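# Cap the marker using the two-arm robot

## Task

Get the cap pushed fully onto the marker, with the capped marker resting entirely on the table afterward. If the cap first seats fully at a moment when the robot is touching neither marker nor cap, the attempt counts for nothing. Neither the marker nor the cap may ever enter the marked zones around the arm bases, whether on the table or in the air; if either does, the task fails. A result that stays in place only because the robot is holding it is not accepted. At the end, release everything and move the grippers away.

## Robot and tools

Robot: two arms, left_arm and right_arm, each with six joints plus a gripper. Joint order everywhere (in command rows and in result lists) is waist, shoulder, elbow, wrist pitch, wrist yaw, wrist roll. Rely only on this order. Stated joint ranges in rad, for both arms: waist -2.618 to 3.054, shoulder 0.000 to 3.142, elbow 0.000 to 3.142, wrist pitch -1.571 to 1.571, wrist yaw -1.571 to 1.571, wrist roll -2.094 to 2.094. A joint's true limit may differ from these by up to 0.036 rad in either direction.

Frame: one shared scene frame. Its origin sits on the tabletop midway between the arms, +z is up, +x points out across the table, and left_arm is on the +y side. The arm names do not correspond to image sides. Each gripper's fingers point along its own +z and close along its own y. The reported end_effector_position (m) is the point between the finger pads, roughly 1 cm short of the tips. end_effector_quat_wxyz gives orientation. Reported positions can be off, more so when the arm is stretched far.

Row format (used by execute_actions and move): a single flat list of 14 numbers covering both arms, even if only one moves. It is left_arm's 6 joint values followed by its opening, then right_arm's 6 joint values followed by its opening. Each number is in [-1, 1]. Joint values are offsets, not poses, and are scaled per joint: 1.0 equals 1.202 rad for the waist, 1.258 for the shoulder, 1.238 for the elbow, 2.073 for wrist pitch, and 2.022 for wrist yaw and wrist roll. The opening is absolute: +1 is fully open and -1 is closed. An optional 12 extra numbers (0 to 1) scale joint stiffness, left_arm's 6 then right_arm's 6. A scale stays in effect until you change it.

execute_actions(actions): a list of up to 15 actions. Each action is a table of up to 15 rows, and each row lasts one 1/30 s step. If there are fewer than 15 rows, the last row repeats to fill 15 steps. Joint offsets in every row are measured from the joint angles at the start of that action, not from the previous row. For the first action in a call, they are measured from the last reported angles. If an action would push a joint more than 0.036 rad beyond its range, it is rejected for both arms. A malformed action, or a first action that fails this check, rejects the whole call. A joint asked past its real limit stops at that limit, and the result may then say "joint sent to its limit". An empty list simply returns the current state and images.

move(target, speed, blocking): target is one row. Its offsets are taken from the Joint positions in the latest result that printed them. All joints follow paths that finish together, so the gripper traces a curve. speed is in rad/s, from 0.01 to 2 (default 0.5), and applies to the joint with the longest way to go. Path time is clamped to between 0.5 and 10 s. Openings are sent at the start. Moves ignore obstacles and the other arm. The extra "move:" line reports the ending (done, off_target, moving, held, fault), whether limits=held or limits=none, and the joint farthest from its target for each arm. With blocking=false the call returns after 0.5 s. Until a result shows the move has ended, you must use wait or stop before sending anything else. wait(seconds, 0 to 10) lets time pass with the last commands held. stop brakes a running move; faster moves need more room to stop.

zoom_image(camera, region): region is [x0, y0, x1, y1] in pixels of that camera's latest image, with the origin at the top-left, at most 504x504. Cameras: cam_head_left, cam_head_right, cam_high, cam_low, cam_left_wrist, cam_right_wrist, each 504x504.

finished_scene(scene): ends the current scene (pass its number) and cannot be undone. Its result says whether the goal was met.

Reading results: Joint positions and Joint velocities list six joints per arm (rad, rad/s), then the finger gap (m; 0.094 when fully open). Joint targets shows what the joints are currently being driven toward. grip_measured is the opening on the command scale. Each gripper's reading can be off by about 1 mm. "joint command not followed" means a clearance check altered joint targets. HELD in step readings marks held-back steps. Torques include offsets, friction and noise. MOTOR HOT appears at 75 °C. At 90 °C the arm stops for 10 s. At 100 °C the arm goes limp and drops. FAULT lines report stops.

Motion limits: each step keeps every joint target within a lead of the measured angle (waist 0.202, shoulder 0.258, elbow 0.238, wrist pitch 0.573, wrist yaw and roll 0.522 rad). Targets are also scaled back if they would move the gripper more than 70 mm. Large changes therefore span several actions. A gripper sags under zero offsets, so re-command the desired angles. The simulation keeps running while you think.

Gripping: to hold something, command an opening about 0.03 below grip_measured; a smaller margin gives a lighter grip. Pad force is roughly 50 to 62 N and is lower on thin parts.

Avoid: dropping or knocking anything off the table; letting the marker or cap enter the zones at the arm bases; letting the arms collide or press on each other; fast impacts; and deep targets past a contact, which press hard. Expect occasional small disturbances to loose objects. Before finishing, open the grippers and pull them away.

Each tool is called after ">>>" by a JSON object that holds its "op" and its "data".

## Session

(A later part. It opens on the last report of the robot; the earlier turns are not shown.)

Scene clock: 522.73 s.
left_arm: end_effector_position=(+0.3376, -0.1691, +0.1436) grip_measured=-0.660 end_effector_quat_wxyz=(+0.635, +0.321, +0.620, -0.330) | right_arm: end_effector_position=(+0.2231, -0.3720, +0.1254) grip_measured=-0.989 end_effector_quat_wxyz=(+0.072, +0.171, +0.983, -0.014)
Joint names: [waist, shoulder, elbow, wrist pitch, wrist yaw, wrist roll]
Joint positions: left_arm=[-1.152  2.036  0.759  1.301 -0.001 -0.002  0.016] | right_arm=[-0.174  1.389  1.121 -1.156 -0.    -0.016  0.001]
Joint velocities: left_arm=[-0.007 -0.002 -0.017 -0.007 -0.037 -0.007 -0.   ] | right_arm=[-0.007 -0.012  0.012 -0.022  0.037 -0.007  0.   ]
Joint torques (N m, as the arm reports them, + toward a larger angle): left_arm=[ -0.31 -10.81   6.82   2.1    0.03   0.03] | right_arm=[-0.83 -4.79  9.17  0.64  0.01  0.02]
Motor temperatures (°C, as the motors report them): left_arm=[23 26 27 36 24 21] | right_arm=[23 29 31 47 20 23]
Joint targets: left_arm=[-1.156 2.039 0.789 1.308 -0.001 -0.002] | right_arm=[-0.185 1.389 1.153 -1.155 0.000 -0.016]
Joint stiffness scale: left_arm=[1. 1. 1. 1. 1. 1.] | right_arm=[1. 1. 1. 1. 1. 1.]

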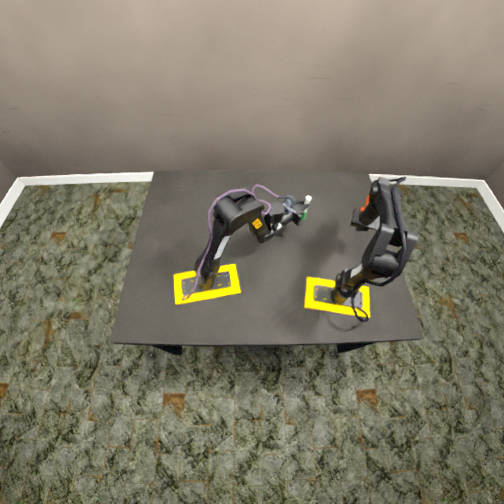

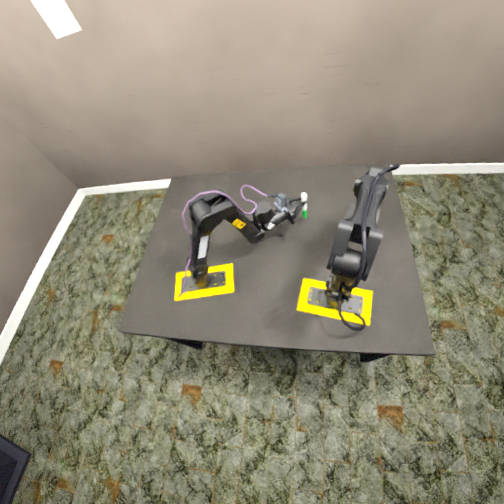

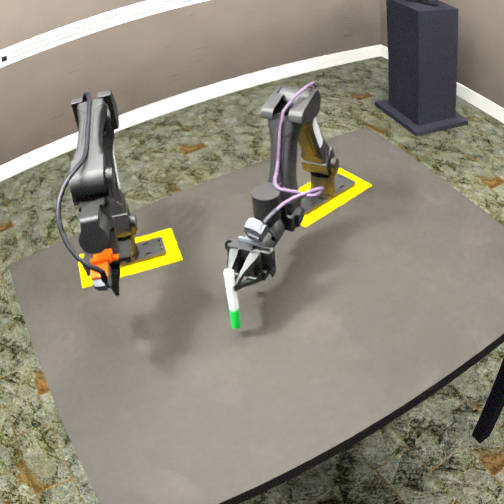

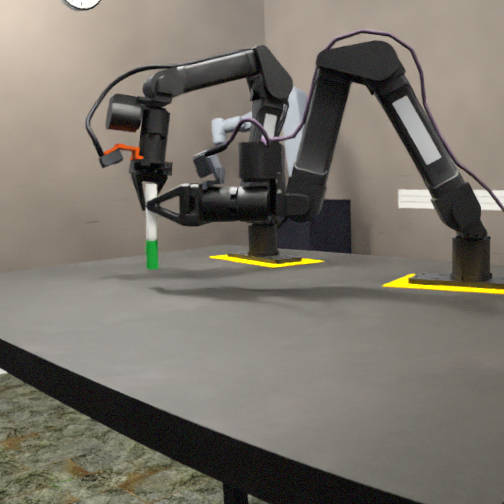

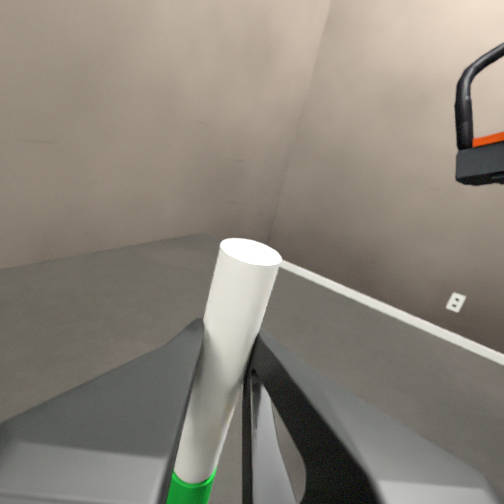

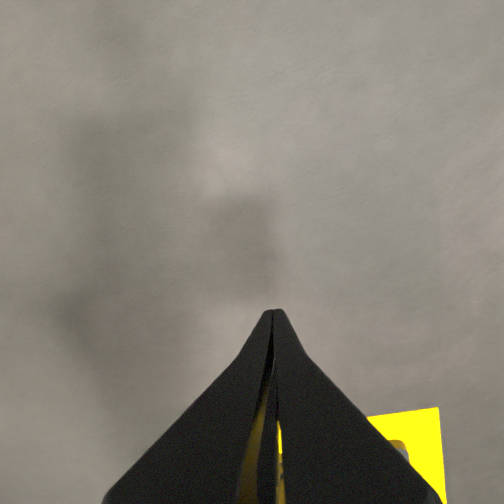

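>>> {"op": "move", "data": {"target": [0,0.099,0.033,0.045,0,0,-0.72,0,0,0.02,0,0,0,-1], "speed": 0.1}}

>>> {"op": "zoom_image", "data": {"camera": "cam_low", "region": [80,140,280,340]}}

Scene clock: 534.53 s.
left_arm: end_effector_position=(+0.3399, -0.1723, +0.1158) grip_measured=-0.660 end_effector_quat_wxyz=(+0.632, +0.322, +0.623, -0.329) | right_arm: end_effector_position=(+0.2231, -0.3720, +0.1254) grip_measured=-0.989 end_effector_quat_wxyz=(+0.072, +0.171, +0.983, -0.014)
Joint names: [waist, shoulder, elbow, wrist pitch, wrist yaw, wrist roll]
Joint positions: left_arm=[-1.152  2.145  0.773  1.388 -0.001 -0.002  0.016] | right_arm=[-0.174  1.389  1.121 -1.156 -0.    -0.016  0.001]
Joint velocities: left_arm=[ 0.002 -0.007 -0.012  0.051  0.022 -0.037  0.   ] | right_arm=[-0.007 -0.002 -0.027 -0.007  0.007 -0.007 -0.   ]
Joint torques (N m, as the arm reports them, + toward a larger angle): left_arm=[  0.06 -10.21   5.96   2.1    0.01   0.02] | right_arm=[-0.01 -4.79  8.61  0.63  0.    0.02]
Motor temperatures (°C, as the motors report them): left_arm=[23 26 27 36 24 21] | right_arm=[23 29 31 45 20 23]
Joint targets: left_arm=[-1.152 2.160 0.799 1.395 -0.001 -0.002] | right_arm=[-0.174 1.389 1.146 -1.156 -0.000 -0.016]
Joint stiffness scale: left_arm=[1. 1. 1. 1. 1. 1.] | right_arm=[1. 1. 1. 1. 1. 1.]
move: off_target (left_arm, right_arm); limits=none; left_arm: farthest joint: the elbow, 0.027 radians from its target (0.041 radians at the start); right_arm: farthest joint: the elbow, 0.025 radians from its target (0.025 radians at the start)

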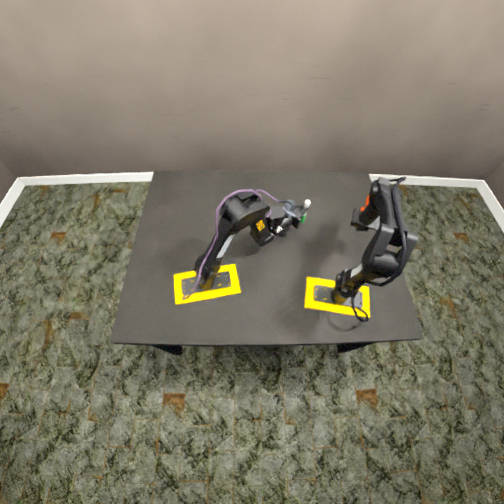

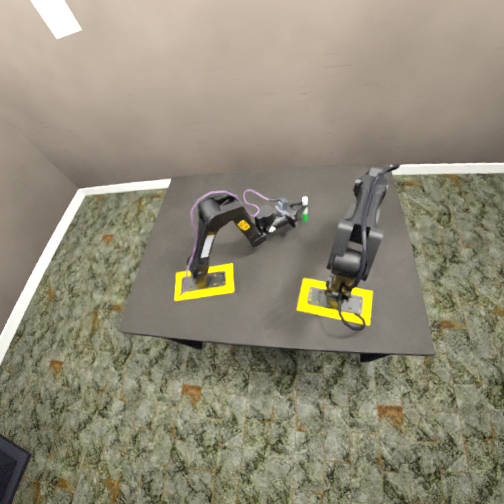

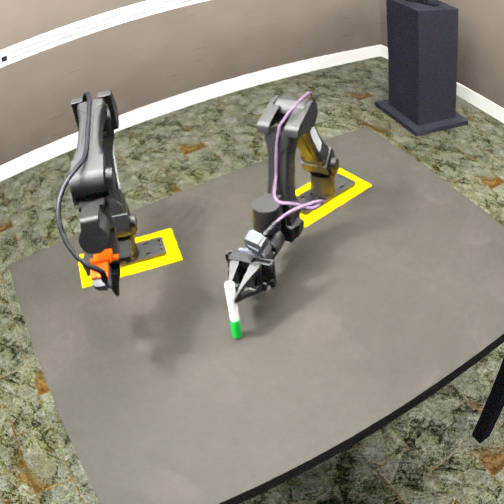

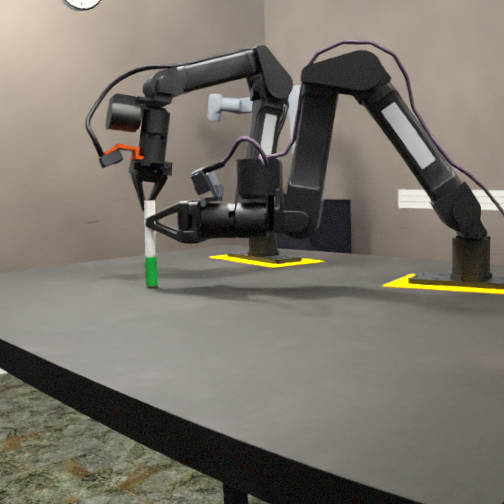

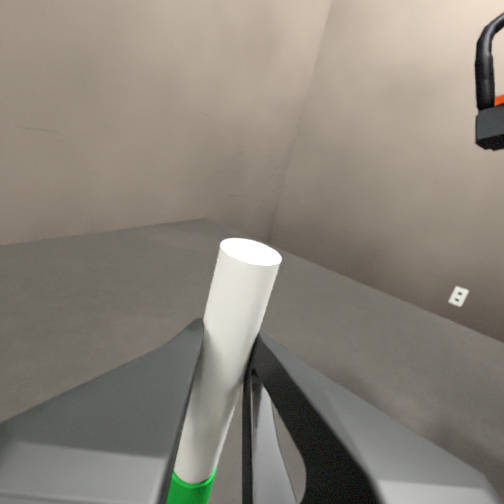

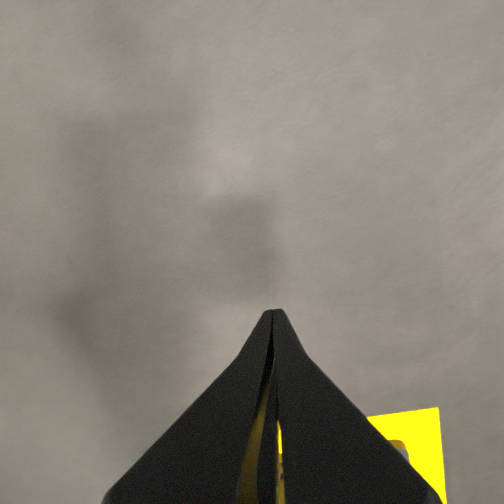

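Region (80, 140, 280, 340) of cam_low's 504x504 image, scaled by 2.520, with more detail than that image has.

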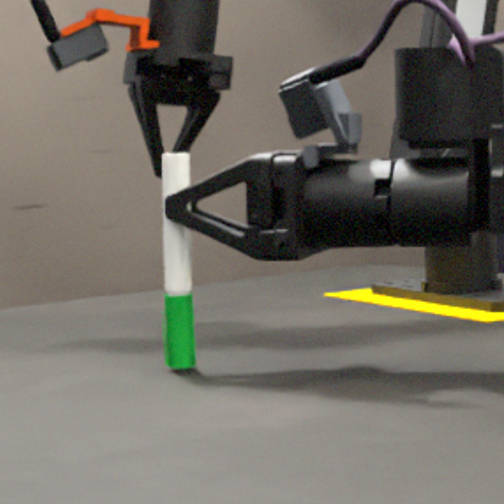

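>>> {"op": "move", "data": {"target": [0,0.026,0.021,0.012,0,0,-0.72,0.27,0.327,0.572,-0.107,0,0,-1], "speed": 0.5}}

>>> {"op": "move", "data": {"target": [0,0.012,0.021,0.004,0,0,-0.72,0.285,0,0.022,0,0,0,-1], "speed": 0.3}}

>>> {"op": "zoom_image", "data": {"camera": "cam_low", "region": [60,100,300,340]}}

>>> {"op": "zoom_image", "data": {"camera": "cam_high", "region": [120,150,380,410]}}

Scene clock: 555.37 s.
left_arm: end_effector_position=(+0.3398, -0.1722, +0.1130) grip_measured=-0.660 end_effector_quat_wxyz=(+0.634, +0.321, +0.622, -0.329) | right_arm: end_effector_position=(+0.3513, -0.2963, +0.1923) grip_measured=-0.989 end_effector_quat_wxyz=(+0.099, +0.014, +0.995, -0.003)
Joint names: [waist, shoulder, elbow, wrist pitch, wrist yaw, wrist roll]
Joint positions: left_arm=[-1.152  2.161  0.773  1.408 -0.001 -0.002  0.016] | right_arm=[ 0.143  1.795  1.795 -1.373 -0.    -0.016  0.001]
Joint velocities: left_arm=[-0.007  0.007  0.007 -0.037  0.007 -0.095  0.   ] | right_arm=[-0.002 -0.012  0.012  0.007 -0.051  0.037  0.001]
Joint torques (N m, as the arm reports them, + toward a larger angle): left_arm=[  0.03 -10.1    5.96   2.08   0.01   0.03] | right_arm=[ 0.56 -8.47  9.1   0.64  0.    0.02]
Motor temperatures (°C, as the motors report them): left_arm=[23 27 27 38 24 21] | right_arm=[23 29 31 42 20 23]
Joint targets: left_arm=[-1.152 2.178 0.799 1.412 -0.001 -0.002] | right_arm=[0.150 1.800 1.829 -1.378 -0.000 -0.016]
Joint stiffness scale: left_arm=[1. 1. 1. 1. 1. 1.] | right_arm=[1. 1. 1. 1. 1. 1.]
move: off_target (left_arm, right_arm); limits=none; left_arm: farthest joint: the elbow, 0.026 radians from its target (0.026 radians at the start); right_arm: farthest joint: the elbow, 0.034 radians from its target (0.708 radians at the start)

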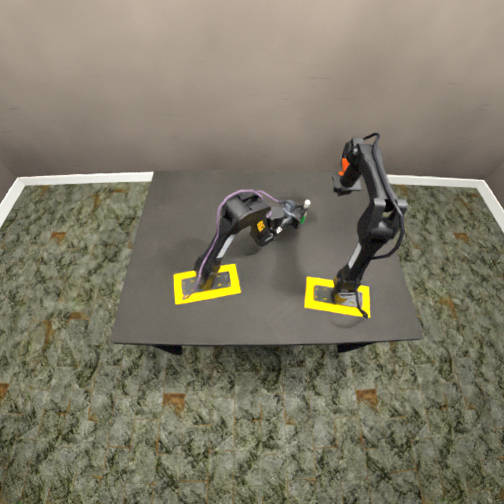

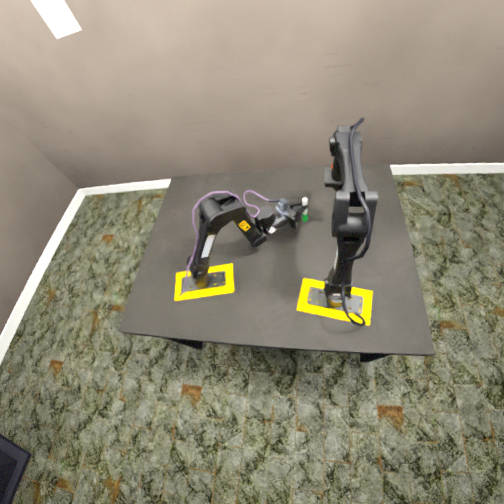

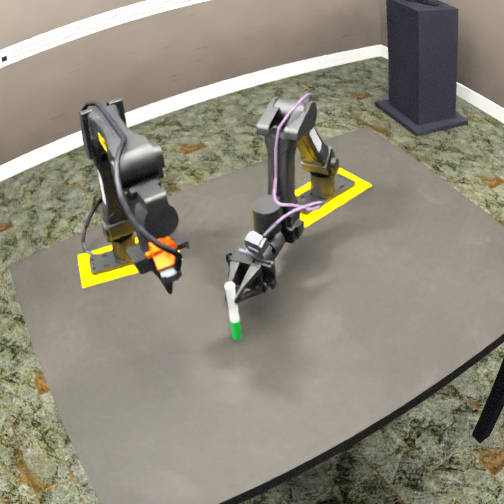

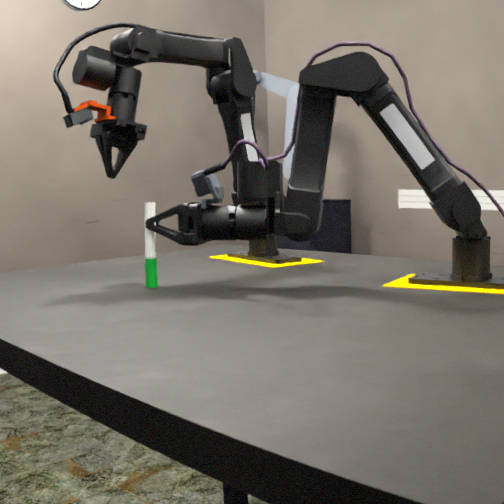

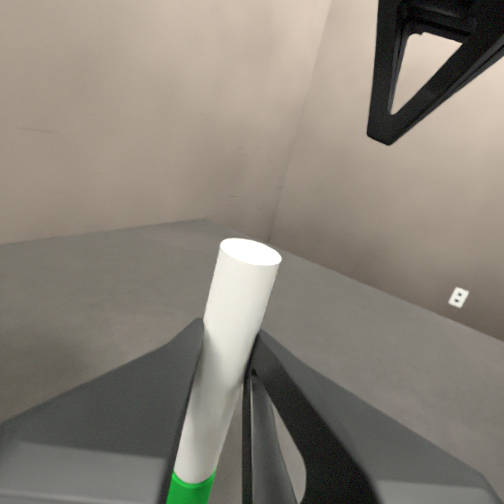

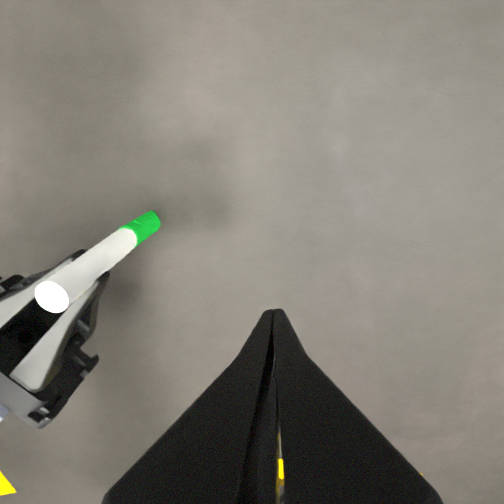

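Scene clock: 556.90 s.
left_arm: end_effector_position=(+0.3398, -0.1722, +0.1134) grip_measured=-0.660 end_effector_quat_wxyz=(+0.634, +0.321, +0.621, -0.330) | right_arm: end_effector_position=(+0.3355, -0.1726, +0.1923) grip_measured=-0.989 end_effector_quat_wxyz=(+0.098, -0.153, +0.983, +0.014)
Joint names: [waist, shoulder, elbow, wrist pitch, wrist yaw, wrist roll]
Joint positions: left_arm=[-1.152  2.161  0.773  1.41  -0.001 -0.002  0.016] | right_arm=[ 0.479  1.795  1.795 -1.373 -0.    -0.016  0.001]
Joint velocities: left_arm=[-0.002 -0.022 -0.056  0.066 -0.022 -0.037  0.001] | right_arm=[ 0.022 -0.012  0.002 -0.007 -0.037 -0.022  0.   ]
Joint torques (N m, as the arm reports them, + toward a larger angle): left_arm=[  0.1  -10.3    5.91   2.1    0.01   0.04] | right_arm=[ 0.41 -8.88  8.66  0.72 -0.01  0.01]
Motor temperatures (°C, as the motors report them): left_arm=[23 27 27 38 24 21] | right_arm=[23 29 31 42 20 23]
Joint targets: left_arm=[-1.152 2.176 0.799 1.417 -0.001 -0.002] | right_arm=[0.485 1.795 1.822 -1.372 -0.000 -0.016]
Joint stiffness scale: left_arm=[1. 1. 1. 1. 1. 1.] | right_arm=[1. 1. 1. 1. 1. 1.]
move: off_target (left_arm, right_arm); limits=none; left_arm: farthest joint: the elbow, 0.026 radians from its target (0.026 radians at the start); right_arm: farthest joint: the elbow, 0.027 radians from its target (0.027 radians at the start)

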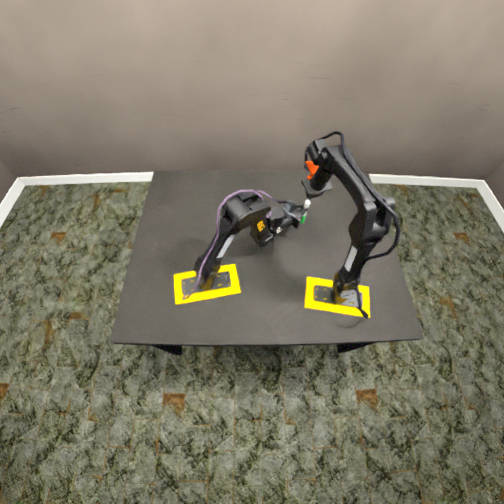

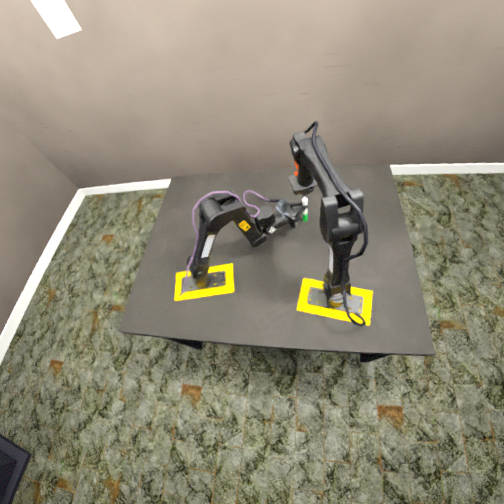

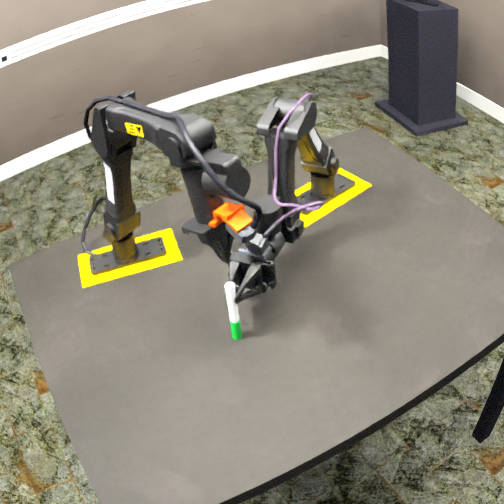

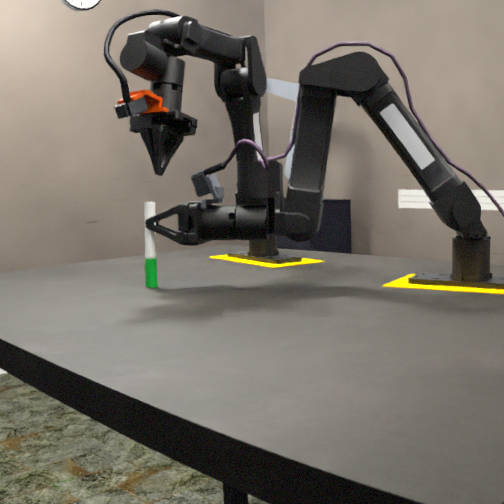

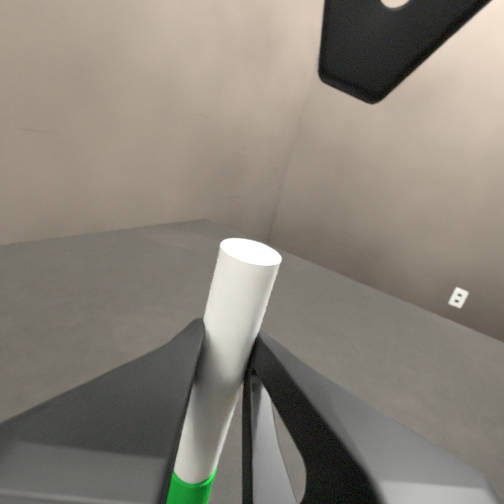

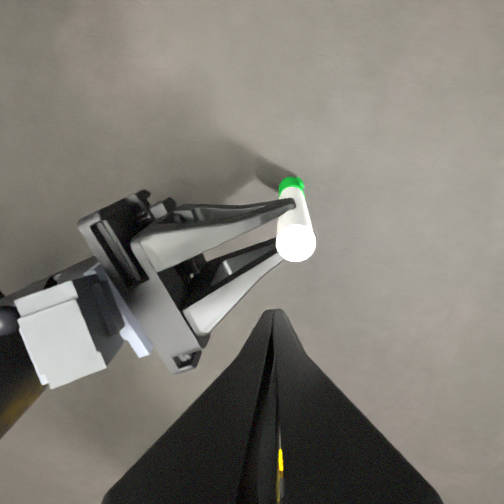

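Region (60, 100, 300, 340) of cam_low's 504x504 image, scaled by 2.100, with more detail than that image has.

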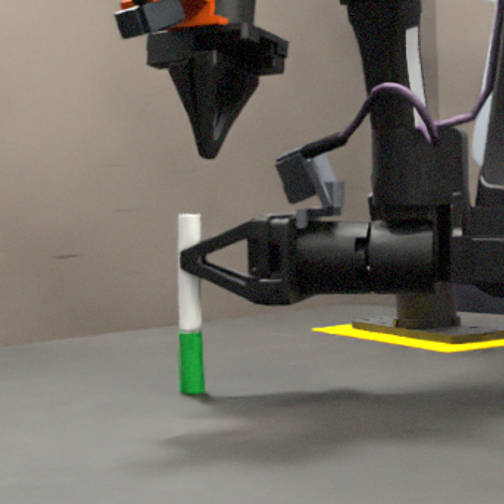

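Region (120, 150, 380, 410) of cam_high's 504x504 image, scaled by 1.938, with more detail than that image has.

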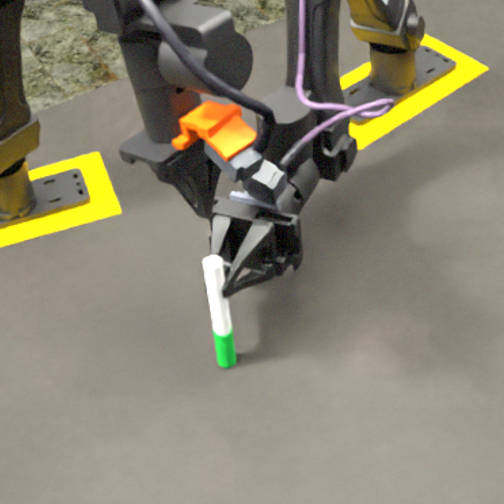

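>>> {"op": "move", "data": {"target": [0,0.012,0.021,0.004,0,0,-0.72,-0.015,0.04,0.022,0,0,0,-1], "speed": 0.1}}

>>> {"op": "zoom_image", "data": {"camera": "cam_low", "region": [80,130,240,290]}}

>>> {"op": "zoom_image", "data": {"camera": "cam_high", "region": [170,220,300,350]}}

Scene clock: 574.77 s.
left_arm: end_effector_position=(+0.3398, -0.1722, +0.1138) grip_measured=-0.660 end_effector_quat_wxyz=(+0.635, +0.321, +0.621, -0.330) | right_arm: end_effector_position=(+0.3392, -0.1742, +0.1750) grip_measured=-0.989 end_effector_quat_wxyz=(+0.074, -0.150, +0.986, +0.010)
Joint names: [waist, shoulder, elbow, wrist pitch, wrist yaw, wrist roll]
Joint positions: left_arm=[-1.152  2.161  0.773  1.412 -0.001 -0.002  0.016] | right_arm=[ 0.472  1.844  1.795 -1.373 -0.    -0.016  0.001]
Joint velocities: left_arm=[ 0.002  0.007 -0.012 -0.007  0.051 -0.051  0.   ] | right_arm=[-0.002  0.022 -0.007 -0.037  0.022  0.022 -0.   ]
Joint torques (N m, as the arm reports them, + toward a larger angle): left_arm=[  0.01 -10.31   5.89   2.08   0.     0.03] | right_arm=[-0.94 -9.16  8.69  0.64  0.    0.02]
Motor temperatures (°C, as the motors report them): left_arm=[23 27 27 38 24 21] | right_arm=[23 30 31 40 20 23]
Joint targets: left_arm=[-1.152 2.176 0.799 1.418 -0.001 -0.002] | right_arm=[0.461 1.846 1.822 -1.372 -0.000 -0.016]
Joint stiffness scale: left_arm=[1. 1. 1. 1. 1. 1.] | right_arm=[1. 1. 1. 1. 1. 1.]
move: off_target (left_arm, right_arm); limits=none; left_arm: farthest joint: the elbow, 0.026 radians from its target (0.026 radians at the start); right_arm: farthest joint: the elbow, 0.027 radians from its target (0.027 radians at the start)

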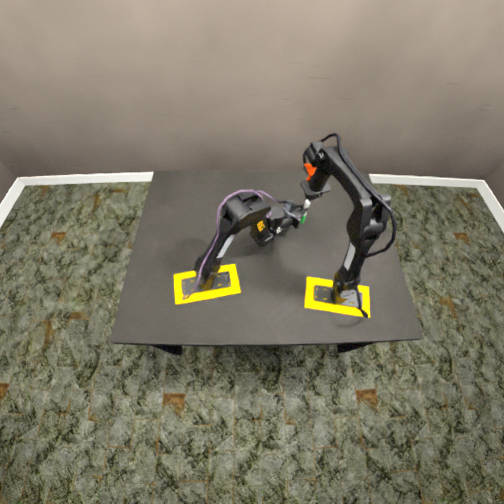

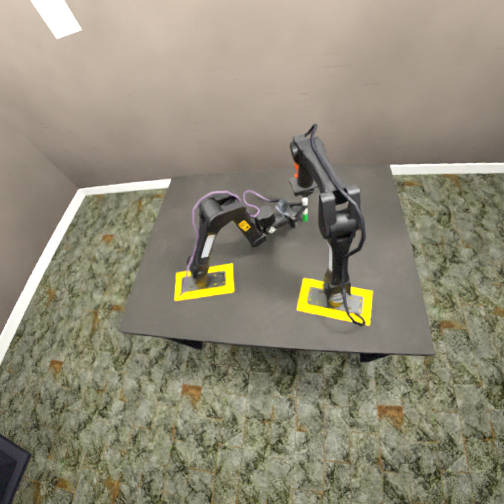

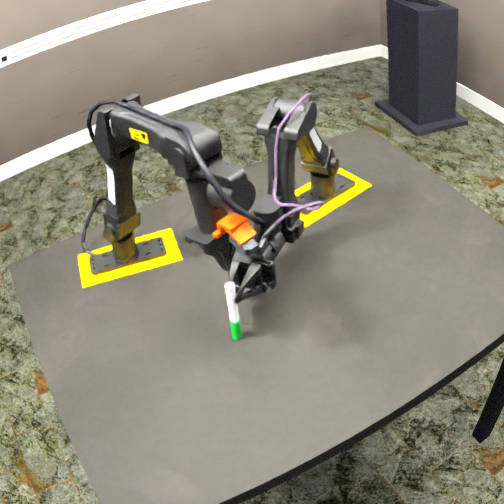

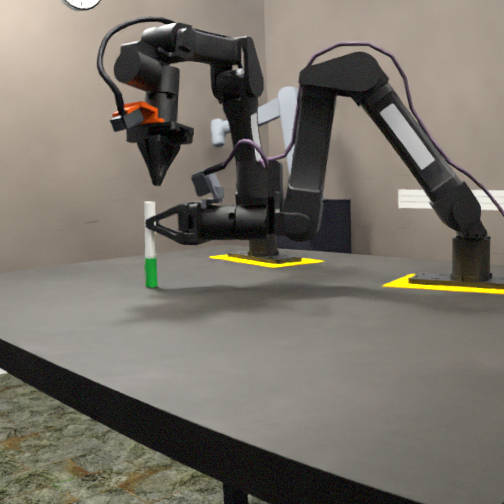

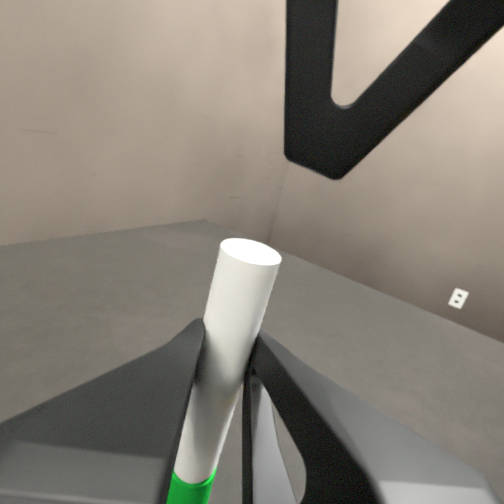

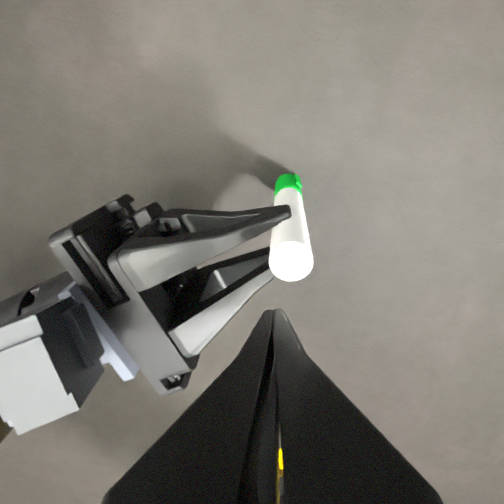

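Region (80, 130, 240, 290) of cam_low's 504x504 image, scaled by 3.150, with more detail than that image has.

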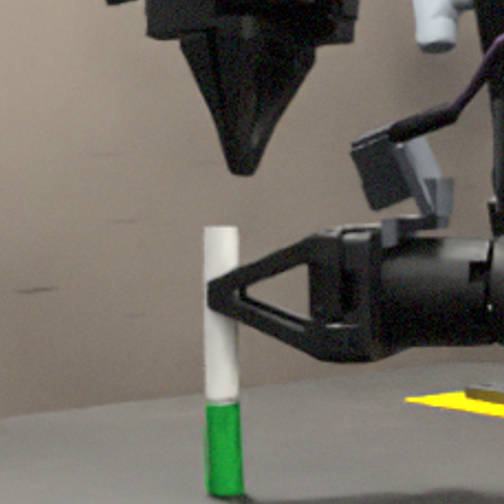

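Region (170, 220, 300, 350) of cam_high's 504x504 image, scaled by 3.877, with more detail than that image has.

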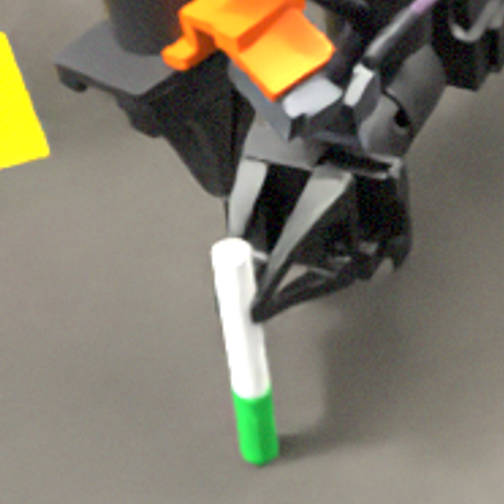

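>>> {"op": "move", "data": {"target": [0,0.012,0.021,0.004,0,0,-0.72,-0.022,0.048,0.046,0,0,0,-1], "speed": 0.1}}

>>> {"op": "zoom_image", "data": {"camera": "cam_low", "region": [80,130,240,290]}}

Scene clock: 587.50 s.
left_arm: end_effector_position=(+0.3398, -0.1722, +0.1142) grip_measured=-0.660 end_effector_quat_wxyz=(+0.635, +0.321, +0.620, -0.330) | right_arm: end_effector_position=(+0.3480, -0.1780, +0.1613) grip_measured=-0.989 end_effector_quat_wxyz=(+0.057, -0.142, +0.988, +0.007)
Joint names: [waist, shoulder, elbow, wrist pitch, wrist yaw, wrist roll]
Joint positions: left_arm=[-1.152  2.161  0.773  1.413 -0.001 -0.002  0.016] | right_arm=[ 0.456  1.901  1.819 -1.373 -0.    -0.016  0.001]
Joint velocities: left_arm=[-0.002  0.002 -0.007  0.066 -0.095 -0.007  0.   ] | right_arm=[ 0.002 -0.007 -0.022 -0.007  0.007 -0.081 -0.   ]
Joint torques (N m, as the arm reports them, + toward a larger angle): left_arm=[  0.11 -10.31   5.9    2.09  -0.01   0.02] | right_arm=[-0.86 -9.53  9.07  0.58 -0.02  0.02]
Motor temperatures (°C, as the motors report them): left_arm=[23 27 27 39 24 21] | right_arm=[23 30 31 39 20 23]
Joint targets: left_arm=[-1.152 2.176 0.799 1.420 -0.001 -0.002] | right_arm=[0.445 1.905 1.852 -1.372 -0.000 -0.016]
Joint stiffness scale: left_arm=[1. 1. 1. 1. 1. 1.] | right_arm=[1. 1. 1. 1. 1. 1.]
move: off_target (left_arm, right_arm); limits=none; left_arm: farthest joint: the elbow, 0.026 radians from its target (0.026 radians at the start); right_arm: farthest joint: the elbow, 0.033 radians from its target (0.057 radians at the start)

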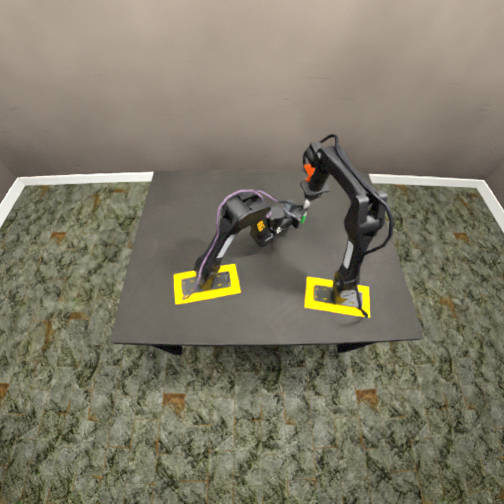

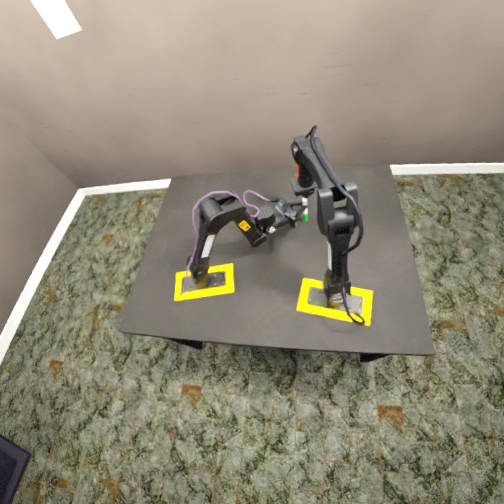

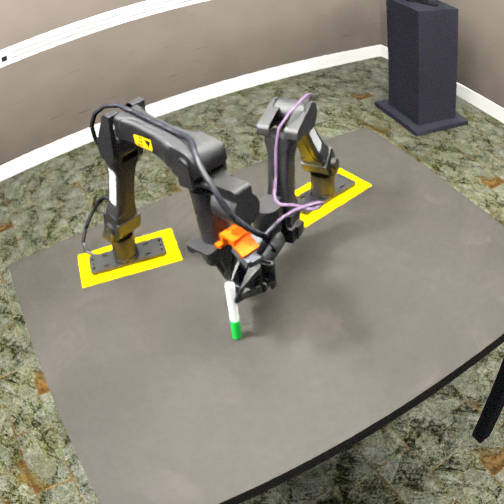

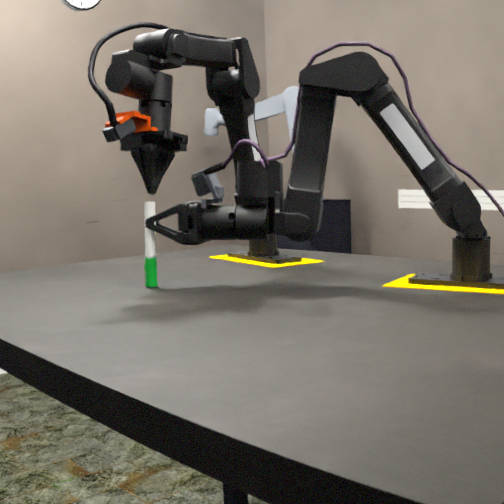

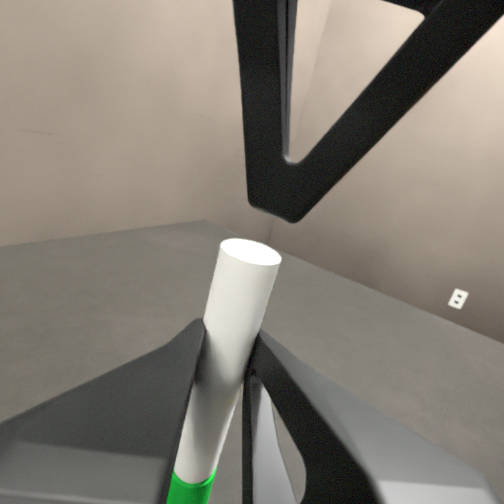

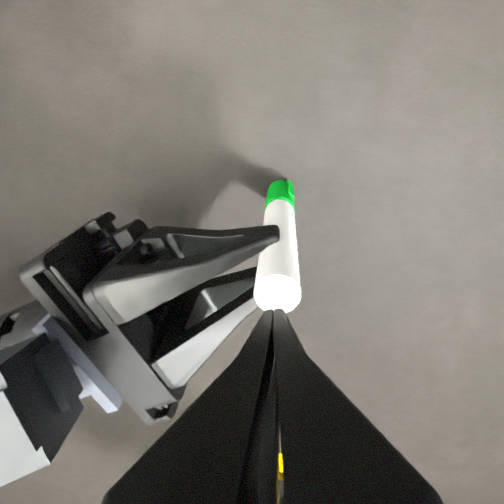

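Region (80, 130, 240, 290) of cam_low's 504x504 image, scaled by 3.150, with more detail than that image has.

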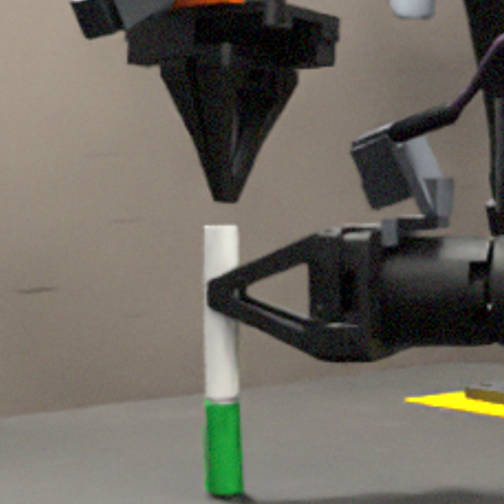

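>>> {"op": "move", "data": {"target": [0,0.012,0.021,0.004,0,0,-0.72,0,0.055,0.032,0,0,0,-1], "speed": 0.05}}

>>> {"op": "zoom_image", "data": {"camera": "cam_low", "region": [80,150,240,310]}}

Scene clock: 593.20 s.
left_arm: end_effector_position=(+0.3400, -0.1721, +0.1135) grip_measured=-0.660 end_effector_quat_wxyz=(+0.635, +0.321, +0.621, -0.329) | right_arm: end_effector_position=(+0.3498, -0.1775, +0.1475) grip_measured=-0.989 end_effector_quat_wxyz=(+0.034, -0.142, +0.989, +0.004)
Joint names: [waist, shoulder, elbow, wrist pitch, wrist yaw, wrist roll]
Joint positions: left_arm=[-1.152  2.161  0.773  1.41  -0.002 -0.002  0.016] | right_arm=[ 0.456  1.95   1.835 -1.387 -0.    -0.016  0.001]
Joint velocities: left_arm=[-0.012 -0.007  0.002 -0.066 -0.095  0.037 -0.   ] | right_arm=[ 0.017 -0.007 -0.007  0.022  0.022 -0.066  0.001]
Joint torques (N m, as the arm reports them, + toward a larger angle): left_arm=[  0.05 -10.31   5.86   2.11   0.03   0.02] | right_arm=[-0.02 -8.37  8.35  0.62  0.    0.02]
Motor temperatures (°C, as the motors report them): left_arm=[23 27 27 39 24 21] | right_arm=[23 31 31 39 20 23]
Joint targets: left_arm=[-1.152 2.176 0.799 1.421 -0.001 -0.002] | right_arm=[0.456 1.970 1.859 -1.373 -0.000 -0.016]
Joint stiffness scale: left_arm=[1. 1. 1. 1. 1. 1.] | right_arm=[1. 1. 1. 1. 1. 1.]
move: off_target (left_arm, right_arm); limits=none; left_arm: farthest joint: the elbow, 0.026 radians from its target (0.026 radians at the start); right_arm: farthest joint: the elbow, 0.024 radians from its target (0.040 radians at the start)

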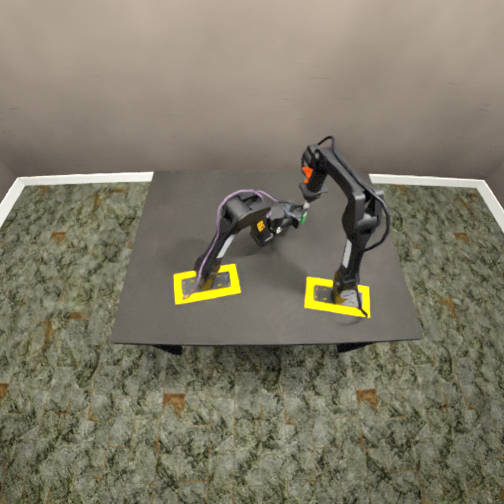

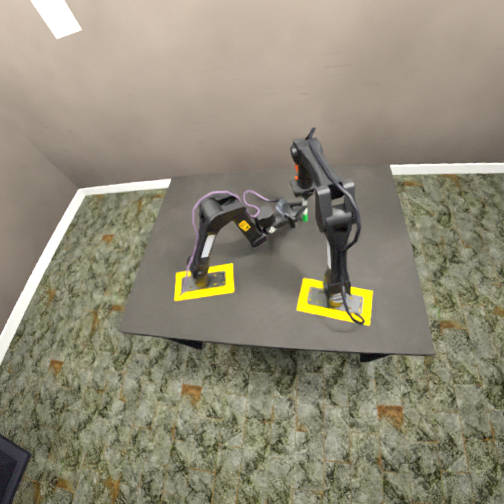

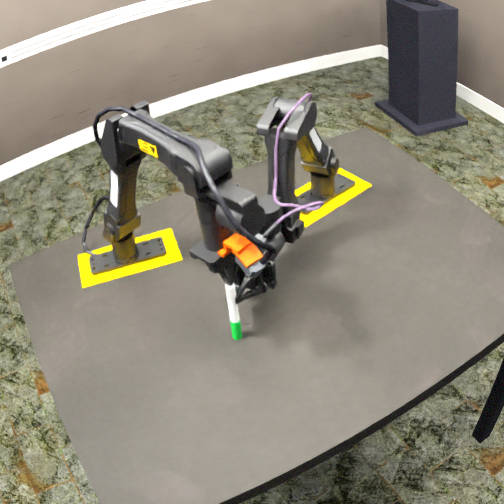

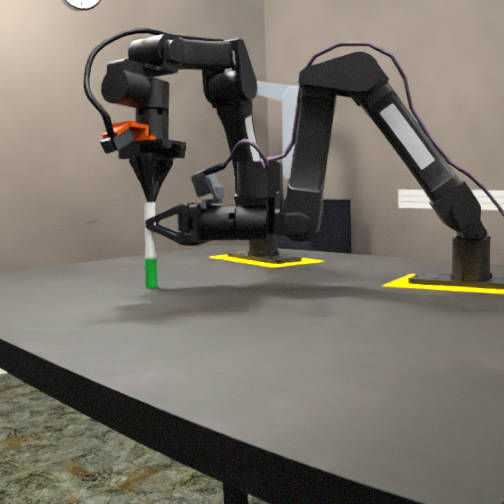

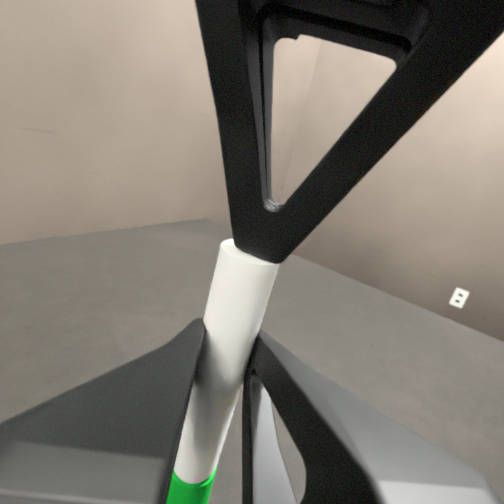

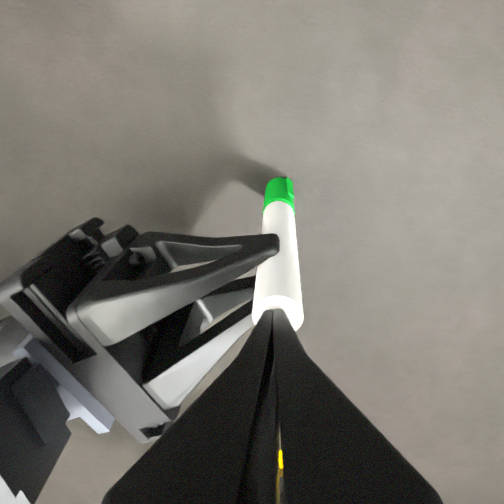

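Region (80, 150, 240, 310) of cam_low's 504x504 image, scaled by 3.150, with more detail than that image has.

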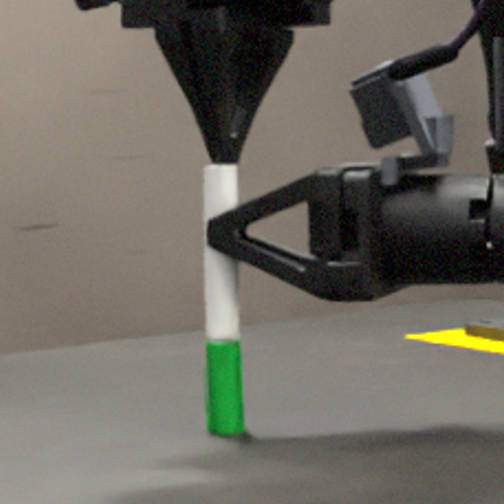

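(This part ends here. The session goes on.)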